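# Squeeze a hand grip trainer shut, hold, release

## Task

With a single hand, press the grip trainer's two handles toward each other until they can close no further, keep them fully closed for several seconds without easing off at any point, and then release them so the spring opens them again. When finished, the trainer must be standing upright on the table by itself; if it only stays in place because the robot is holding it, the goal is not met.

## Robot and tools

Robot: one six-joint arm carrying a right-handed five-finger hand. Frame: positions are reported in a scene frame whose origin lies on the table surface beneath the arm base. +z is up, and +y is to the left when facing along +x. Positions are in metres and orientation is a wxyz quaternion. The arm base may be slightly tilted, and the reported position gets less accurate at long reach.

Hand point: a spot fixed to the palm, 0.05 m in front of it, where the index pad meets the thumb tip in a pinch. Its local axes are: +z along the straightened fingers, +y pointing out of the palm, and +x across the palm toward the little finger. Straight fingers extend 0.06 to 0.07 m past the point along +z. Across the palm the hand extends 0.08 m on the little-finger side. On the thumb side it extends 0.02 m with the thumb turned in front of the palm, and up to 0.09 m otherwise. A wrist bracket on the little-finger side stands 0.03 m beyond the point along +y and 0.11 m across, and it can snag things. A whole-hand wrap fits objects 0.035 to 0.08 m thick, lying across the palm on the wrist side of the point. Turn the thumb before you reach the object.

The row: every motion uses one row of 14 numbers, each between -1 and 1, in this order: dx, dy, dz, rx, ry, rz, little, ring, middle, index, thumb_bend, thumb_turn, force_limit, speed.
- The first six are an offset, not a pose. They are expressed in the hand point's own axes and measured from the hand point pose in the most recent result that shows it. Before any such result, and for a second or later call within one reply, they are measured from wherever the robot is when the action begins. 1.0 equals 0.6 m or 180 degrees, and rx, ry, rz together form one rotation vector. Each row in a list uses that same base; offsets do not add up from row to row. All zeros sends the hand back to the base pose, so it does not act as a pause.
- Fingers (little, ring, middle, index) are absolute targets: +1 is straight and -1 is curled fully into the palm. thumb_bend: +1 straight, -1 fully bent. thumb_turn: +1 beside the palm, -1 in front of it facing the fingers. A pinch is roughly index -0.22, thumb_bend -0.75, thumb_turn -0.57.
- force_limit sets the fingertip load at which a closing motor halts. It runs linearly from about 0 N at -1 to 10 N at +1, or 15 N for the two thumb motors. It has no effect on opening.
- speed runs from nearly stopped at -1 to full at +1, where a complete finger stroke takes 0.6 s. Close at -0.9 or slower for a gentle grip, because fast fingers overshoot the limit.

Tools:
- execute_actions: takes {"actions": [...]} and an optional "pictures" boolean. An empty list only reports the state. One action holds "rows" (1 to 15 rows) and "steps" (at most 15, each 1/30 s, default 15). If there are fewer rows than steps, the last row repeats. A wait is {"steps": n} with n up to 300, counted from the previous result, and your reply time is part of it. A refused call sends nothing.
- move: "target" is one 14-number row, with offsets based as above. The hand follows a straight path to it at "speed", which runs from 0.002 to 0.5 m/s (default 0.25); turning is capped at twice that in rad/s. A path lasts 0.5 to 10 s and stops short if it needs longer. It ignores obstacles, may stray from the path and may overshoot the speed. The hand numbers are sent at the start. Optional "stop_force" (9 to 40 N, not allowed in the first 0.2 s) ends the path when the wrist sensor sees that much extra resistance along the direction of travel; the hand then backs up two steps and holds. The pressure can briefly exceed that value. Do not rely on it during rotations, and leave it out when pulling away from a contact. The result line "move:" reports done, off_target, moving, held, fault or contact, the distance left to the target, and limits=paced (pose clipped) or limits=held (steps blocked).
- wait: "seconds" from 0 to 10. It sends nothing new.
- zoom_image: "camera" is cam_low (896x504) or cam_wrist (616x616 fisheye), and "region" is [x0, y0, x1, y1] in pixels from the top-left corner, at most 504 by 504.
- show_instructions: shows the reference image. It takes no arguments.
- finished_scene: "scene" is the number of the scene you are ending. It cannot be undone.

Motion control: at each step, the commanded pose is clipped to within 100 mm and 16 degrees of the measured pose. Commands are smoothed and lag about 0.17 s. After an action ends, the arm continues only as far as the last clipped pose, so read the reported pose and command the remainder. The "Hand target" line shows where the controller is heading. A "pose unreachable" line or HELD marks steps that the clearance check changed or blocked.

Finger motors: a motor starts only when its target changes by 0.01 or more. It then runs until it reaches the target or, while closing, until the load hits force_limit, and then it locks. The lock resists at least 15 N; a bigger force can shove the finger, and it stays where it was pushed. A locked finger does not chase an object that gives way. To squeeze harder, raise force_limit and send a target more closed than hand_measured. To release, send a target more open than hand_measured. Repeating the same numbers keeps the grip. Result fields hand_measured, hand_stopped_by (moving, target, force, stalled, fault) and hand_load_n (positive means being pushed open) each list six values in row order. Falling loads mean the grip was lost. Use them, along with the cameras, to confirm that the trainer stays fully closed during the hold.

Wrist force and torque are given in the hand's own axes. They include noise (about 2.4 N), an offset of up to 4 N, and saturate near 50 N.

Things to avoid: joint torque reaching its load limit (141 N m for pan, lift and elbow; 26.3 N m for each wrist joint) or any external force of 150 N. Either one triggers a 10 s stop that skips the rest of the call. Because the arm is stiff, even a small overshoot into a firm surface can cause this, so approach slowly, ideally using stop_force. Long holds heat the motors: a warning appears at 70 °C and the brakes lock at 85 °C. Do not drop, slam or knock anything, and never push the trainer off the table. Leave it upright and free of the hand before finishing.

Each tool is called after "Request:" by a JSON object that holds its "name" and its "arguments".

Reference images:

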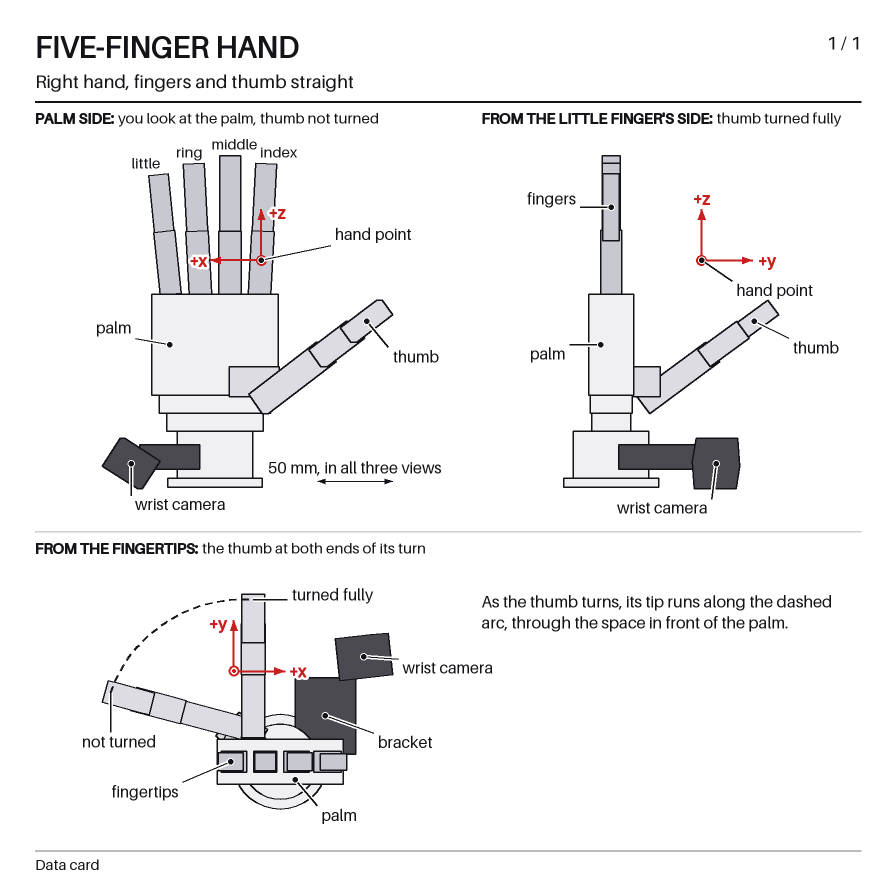

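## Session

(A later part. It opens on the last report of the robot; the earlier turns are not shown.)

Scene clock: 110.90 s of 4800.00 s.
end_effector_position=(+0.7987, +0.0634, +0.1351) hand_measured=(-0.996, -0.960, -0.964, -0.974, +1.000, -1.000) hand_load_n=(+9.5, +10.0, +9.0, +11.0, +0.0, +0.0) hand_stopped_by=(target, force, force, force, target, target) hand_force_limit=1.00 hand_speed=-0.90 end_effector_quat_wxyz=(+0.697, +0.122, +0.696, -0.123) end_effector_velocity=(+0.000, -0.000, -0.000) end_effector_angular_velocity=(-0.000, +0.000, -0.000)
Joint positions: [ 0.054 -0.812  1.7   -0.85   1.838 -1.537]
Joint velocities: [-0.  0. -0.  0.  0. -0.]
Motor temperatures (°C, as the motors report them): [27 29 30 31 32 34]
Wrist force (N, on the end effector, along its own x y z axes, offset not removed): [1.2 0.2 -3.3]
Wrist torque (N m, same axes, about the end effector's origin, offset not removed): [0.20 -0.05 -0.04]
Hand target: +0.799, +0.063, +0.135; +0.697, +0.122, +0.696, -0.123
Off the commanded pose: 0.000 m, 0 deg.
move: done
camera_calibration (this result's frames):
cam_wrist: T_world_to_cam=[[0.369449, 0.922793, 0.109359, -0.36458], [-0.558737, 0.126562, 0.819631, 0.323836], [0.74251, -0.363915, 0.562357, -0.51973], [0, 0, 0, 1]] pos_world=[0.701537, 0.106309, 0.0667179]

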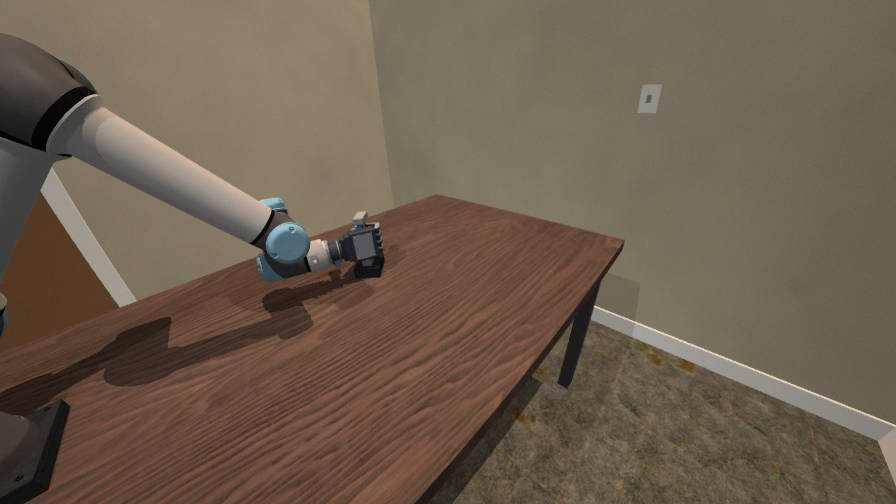

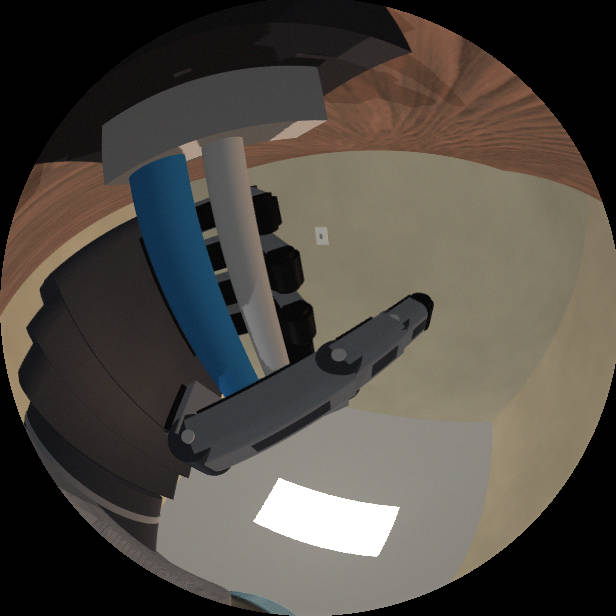

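Request:
{"name": "move", "arguments": {"target": [0,0,0,0,0,0,-1,-1,-1,-1,-1,-1,0.3,-0.5]}}

Request:
{"name": "wait", "arguments": {"seconds": 4}}

Request:
{"name": "zoom_image", "arguments": {"camera": "cam_wrist", "region": [90, 60, 340, 310]}}

Scene clock: 119.80 s of 4800.00 s.
end_effector_position=(+0.7987, +0.0634, +0.1351) hand_measured=(-0.996, -0.960, -0.964, -0.974, +0.016, -1.000) hand_load_n=(+9.5, +9.5, +8.0, +10.0, +9.5, +2.5) hand_stopped_by=(target, force, force, force, force, target) hand_force_limit=0.30 hand_speed=-0.50 end_effector_quat_wxyz=(+0.697, +0.122, +0.696, -0.123) end_effector_velocity=(-0.000, -0.000, -0.001) end_effector_angular_velocity=(+0.001, +0.001, +0.000)
Joint positions: [ 0.054 -0.812  1.7   -0.85   1.838 -1.537]
Joint velocities: [ 0.     0.001  0.001  0.    -0.     0.001]
Motor temperatures (°C, as the motors report them): [27 29 30 31 32 34]
Wrist force (N, on the end effector, along its own x y z axes, offset not removed): [1.0 1.9 -0.7]
Wrist torque (N m, same axes, about the end effector's origin, offset not removed): [0.64 0.13 0.09]
Hand target: +0.799, +0.063, +0.135; +0.697, +0.122, +0.696, -0.123
Off the commanded pose: 0.000 m, 0 deg.
After step 90, 3.73 s passed at rest.
move: done
camera_calibration (this result's frames):
cam_wrist: T_world_to_cam=[[0.369449, 0.922793, 0.109359, -0.36458], [-0.558737, 0.126562, 0.819631, 0.323836], [0.74251, -0.363915, 0.562357, -0.51973], [0, 0, 0, 1]] pos_world=[0.701537, 0.106309, 0.066718]

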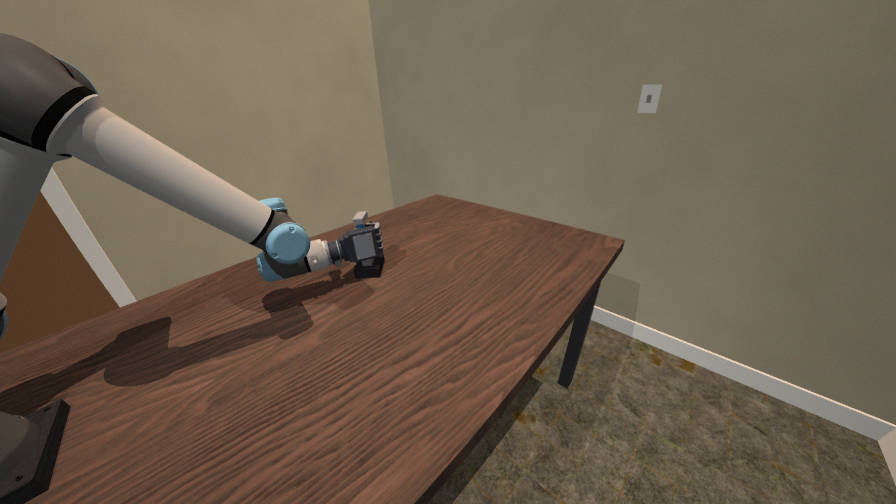

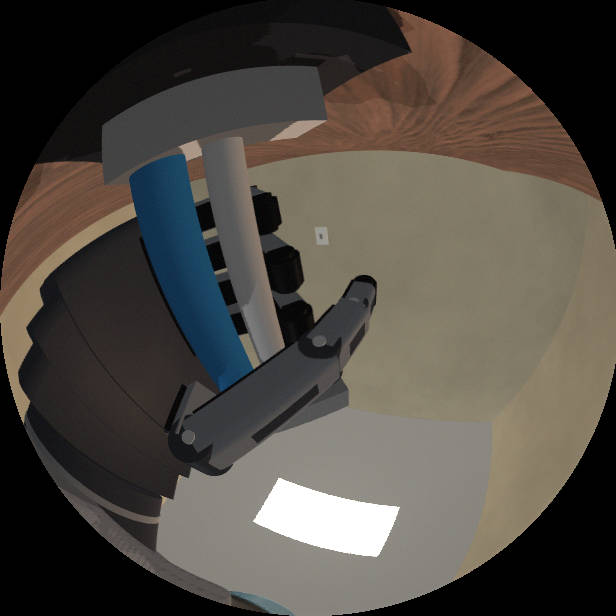

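Scene clock: 123.80 s of 4800.00 s.
end_effector_position=(+0.7987, +0.0634, +0.1351) hand_measured=(-0.996, -0.960, -0.964, -0.974, +0.016, -1.000) hand_load_n=(+9.5, +9.5, +8.0, +10.0, +9.5, +2.5) hand_stopped_by=(target, force, force, force, force, target) hand_force_limit=0.30 hand_speed=-0.50 end_effector_quat_wxyz=(+0.697, +0.122, +0.696, -0.123) end_effector_velocity=(-0.000, +0.000, +0.000) end_effector_angular_velocity=(+0.000, -0.000, +0.000)
Joint positions: [ 0.054 -0.812  1.7   -0.85   1.838 -1.537]
Joint velocities: [-0. -0.  0.  0. -0.  0.]
Motor temperatures (°C, as the motors report them): [27 29 30 31 32 34]
Wrist force (N, on the end effector, along its own x y z axes, offset not removed): [-0.8 -2.4 -1.6]
Wrist torque (N m, same axes, about the end effector's origin, offset not removed): [-0.20 0.39 0.08]
Hand target: +0.799, +0.063, +0.135; +0.697, +0.122, +0.696, -0.123
Off the commanded pose: 0.000 m, 0 deg.
Steps of this call (steps 1 to 90: nothing new was sent; then 1.00 s passed at rest). Readings (end_effector_position | what the end effector reports):
1: (+0.7987, +0.0634, +0.1351) | hand_measured=(-0.996, -0.960, -0.964, -0.974, +0.016, -1.000) hand_load_n=(+9.5, +9.5, +8.0, +10.0, +9.5, +2.5) hand_stopped_by=(target, force, force, force, force, target) hand_force_limit=0.30 hand_speed=-0.50
2: (+0.7987, +0.0634, +0.1351) | hand_measured=(-0.996, -0.960, -0.964, -0.974, +0.016, -1.000) hand_load_n=(+9.5, +9.5, +8.0, +10.0, +9.5, +2.5) hand_stopped_by=(target, force, force, force, force, target) hand_force_limit=0.30 hand_speed=-0.50
4: (+0.7987, +0.0634, +0.1351) | hand_measured=(-0.996, -0.960, -0.964, -0.974, +0.016, -1.000) hand_load_n=(+9.5, +9.5, +8.0, +10.0, +9.5, +2.5) hand_stopped_by=(target, force, force, force, force, target) hand_force_limit=0.30 hand_speed=-0.50
8: (+0.7987, +0.0634, +0.1351) | hand_measured=(-0.996, -0.960, -0.964, -0.974, +0.016, -1.000) hand_load_n=(+9.5, +9.5, +8.0, +10.0, +9.5, +2.5) hand_stopped_by=(target, force, force, force, force, target) hand_force_limit=0.30 hand_speed=-0.50
90: the state above
camera_calibration (this result's frames):
cam_wrist: T_world_to_cam=[[0.369449, 0.922794, 0.109359, -0.36458], [-0.558736, 0.126562, 0.819631, 0.323836], [0.74251, -0.363915, 0.562357, -0.51973], [0, 0, 0, 1]] pos_world=[0.701537, 0.106309, 0.0667178]

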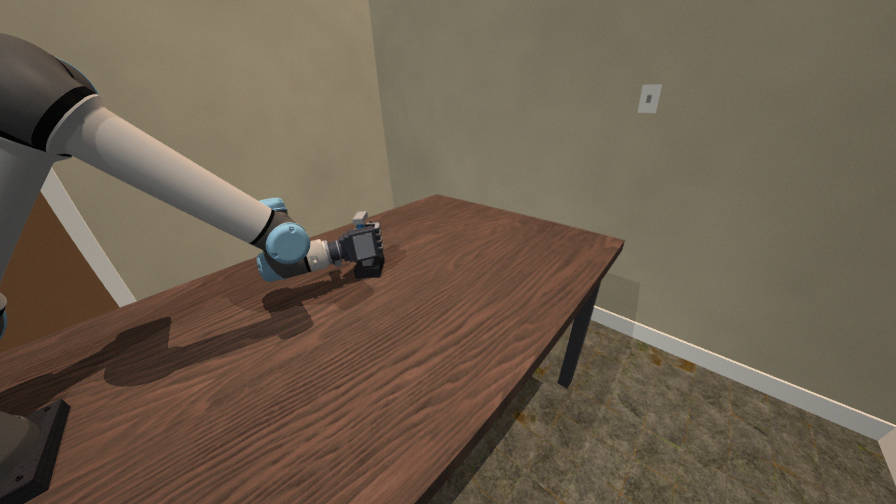

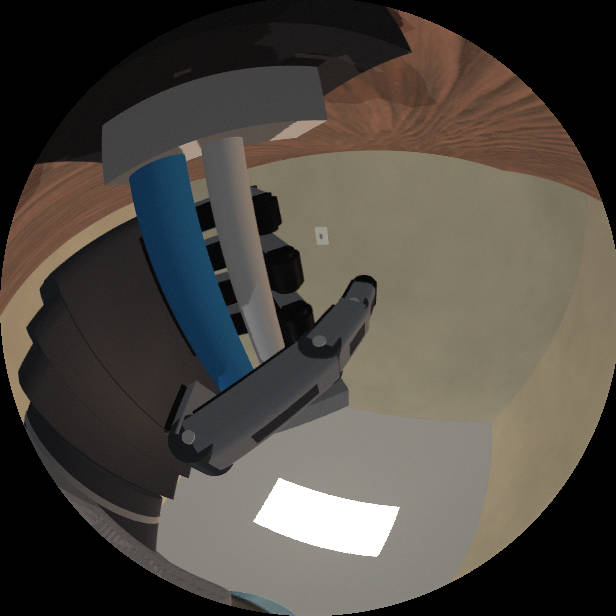

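Region (90, 60, 340, 310) of cam_wrist's 616x616 image, scaled by 2.016, with more detail than that image has.

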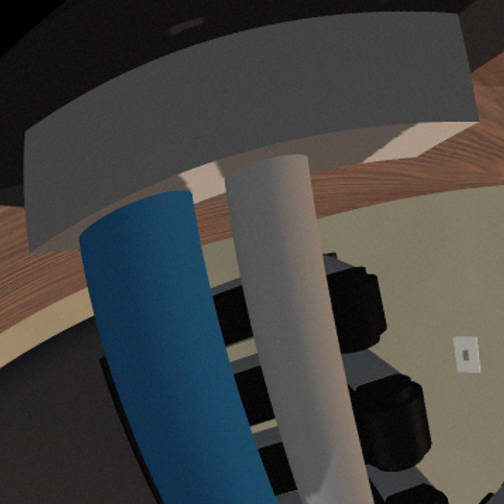

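Request:
{"name": "move", "arguments": {"target": [0,0,0,0,0,0,1,1,1,1,1,-1,0.3,-0.4]}}

Request:
{"name": "move", "arguments": {"target": [0,-0.02,-0.1,0,0,0,1,1,1,1,1,-1,0.3,-0.4], "speed": 0.1}}

Scene clock: 132.63 s of 4800.00 s.
end_effector_position=(+0.7987, +0.0634, +0.1351) hand_measured=(+1.000, +1.000, +1.000, +1.000, +1.000, -1.000) hand_load_n=(+0.0, +0.0, +0.0, +0.0, +0.0, +0.0) hand_stopped_by=(target, target, target, target, target, target) hand_force_limit=0.30 hand_speed=-0.40 end_effector_quat_wxyz=(+0.697, +0.122, +0.696, -0.123) end_effector_velocity=(-0.000, +0.000, +0.000) end_effector_angular_velocity=(-0.000, -0.000, -0.000)
Joint positions: [ 0.054 -0.812  1.7   -0.85   1.838 -1.537]
Joint velocities: [ 0.    -0.     0.    -0.     0.001 -0.   ]
Motor temperatures (°C, as the motors report them): [27 29 30 31 32 34]
Wrist force (N, on the end effector, along its own x y z axes, offset not removed): [0.0 2.3 -0.2]
Wrist torque (N m, same axes, about the end effector's origin, offset not removed): [0.32 -0.15 0.22]
Hand target: +0.799, +0.063, +0.135; +0.697, +0.122, +0.696, -0.123
Off the commanded pose: 0.000 m, 0 deg.
After step 90, 3.57 s passed at rest.
move: done
camera_calibration (this result's frames):
cam_wrist: T_world_to_cam=[[0.369449, 0.922794, 0.109359, -0.36458], [-0.558737, 0.126562, 0.819631, 0.323836], [0.74251, -0.363915, 0.562357, -0.51973], [0, 0, 0, 1]] pos_world=[0.701537, 0.106309, 0.066718]

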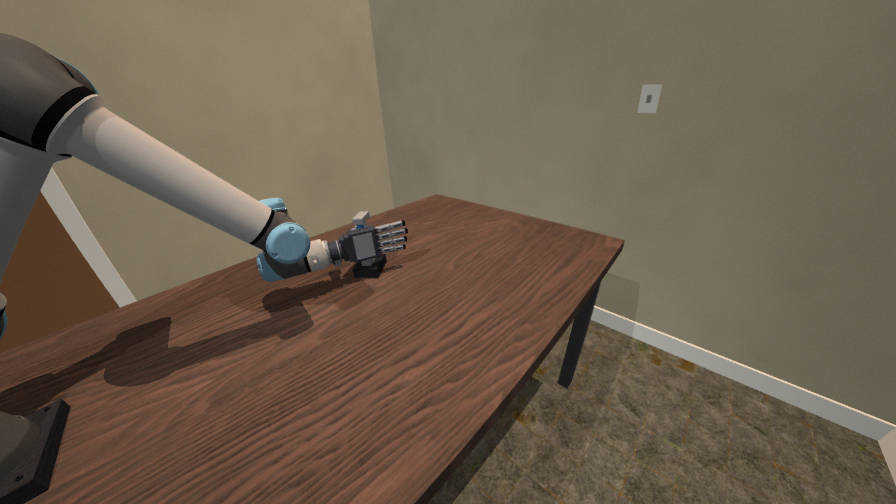

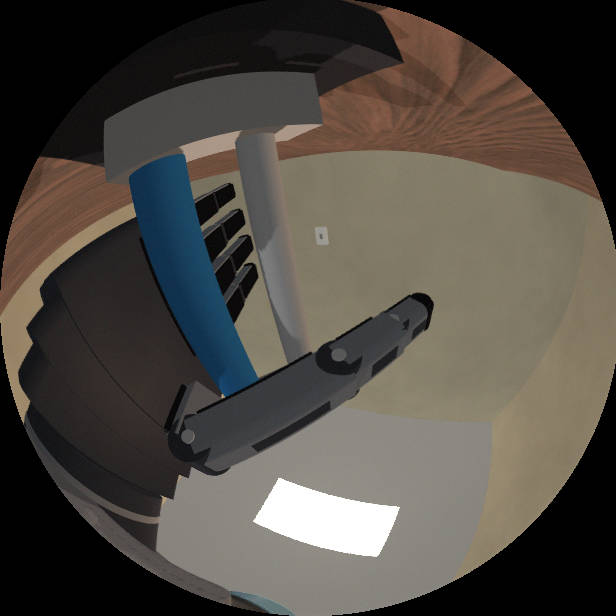

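Scene clock: 133.77 s of 4800.00 s.
end_effector_position=(+0.7385, +0.0726, +0.1351) hand_measured=(+1.000, +1.000, +1.000, +1.000, +1.000, -1.000) hand_load_n=(+0.0, +0.0, +0.0, +0.0, +0.0, +0.0) hand_stopped_by=(target, target, target, target, target, target) hand_force_limit=0.30 hand_speed=-0.40 end_effector_quat_wxyz=(+0.697, +0.122, +0.696, -0.123) end_effector_velocity=(-0.003, +0.000, -0.000) end_effector_angular_velocity=(-0.001, +0.001, +0.000)
Joint positions: [ 0.063 -0.901  1.887 -0.948  1.847 -1.537]
Joint velocities: [ 0.    -0.004  0.008 -0.004 -0.    -0.001]
Motor temperatures (°C, as the motors report them): [27 29 30 31 32 34]
Wrist force (N, on the end effector, along its own x y z axes, offset not removed): [0.9 4.0 -1.8]
Wrist torque (N m, same axes, about the end effector's origin, offset not removed): [0.80 -0.07 0.16]
Hand target: +0.738, +0.073, +0.135; +0.697, +0.122, +0.696, -0.123
Off the commanded pose: 0.000 m, 0 deg.
move: done
camera_calibration (this result's frames):
cam_wrist: T_world_to_cam=[[0.369461, 0.922778, 0.10945, -0.350827], [-0.558742, 0.126492, 0.819638, 0.289043], [0.7425, -0.363979, 0.562329, -0.471697], [0, 0, 0, 1]] pos_world=[0.641353, 0.115486, 0.0667361]

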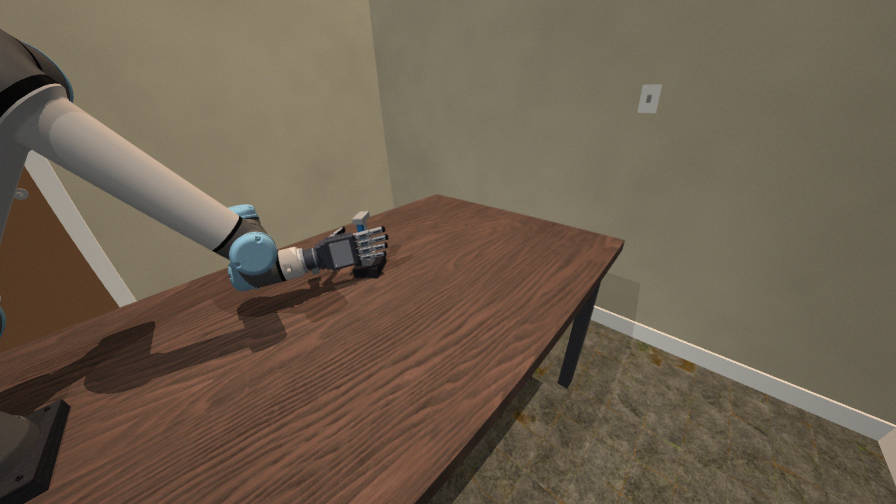

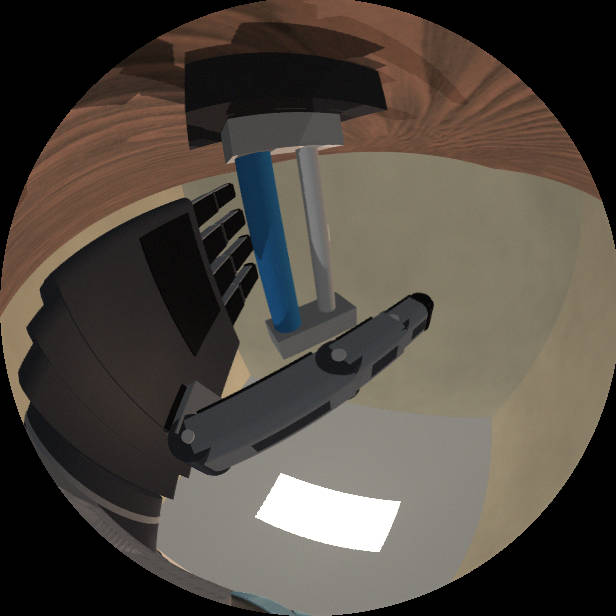

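Request:
{"name": "finished_scene", "arguments": {"scene": 1}}

The scene is finished: the task was done.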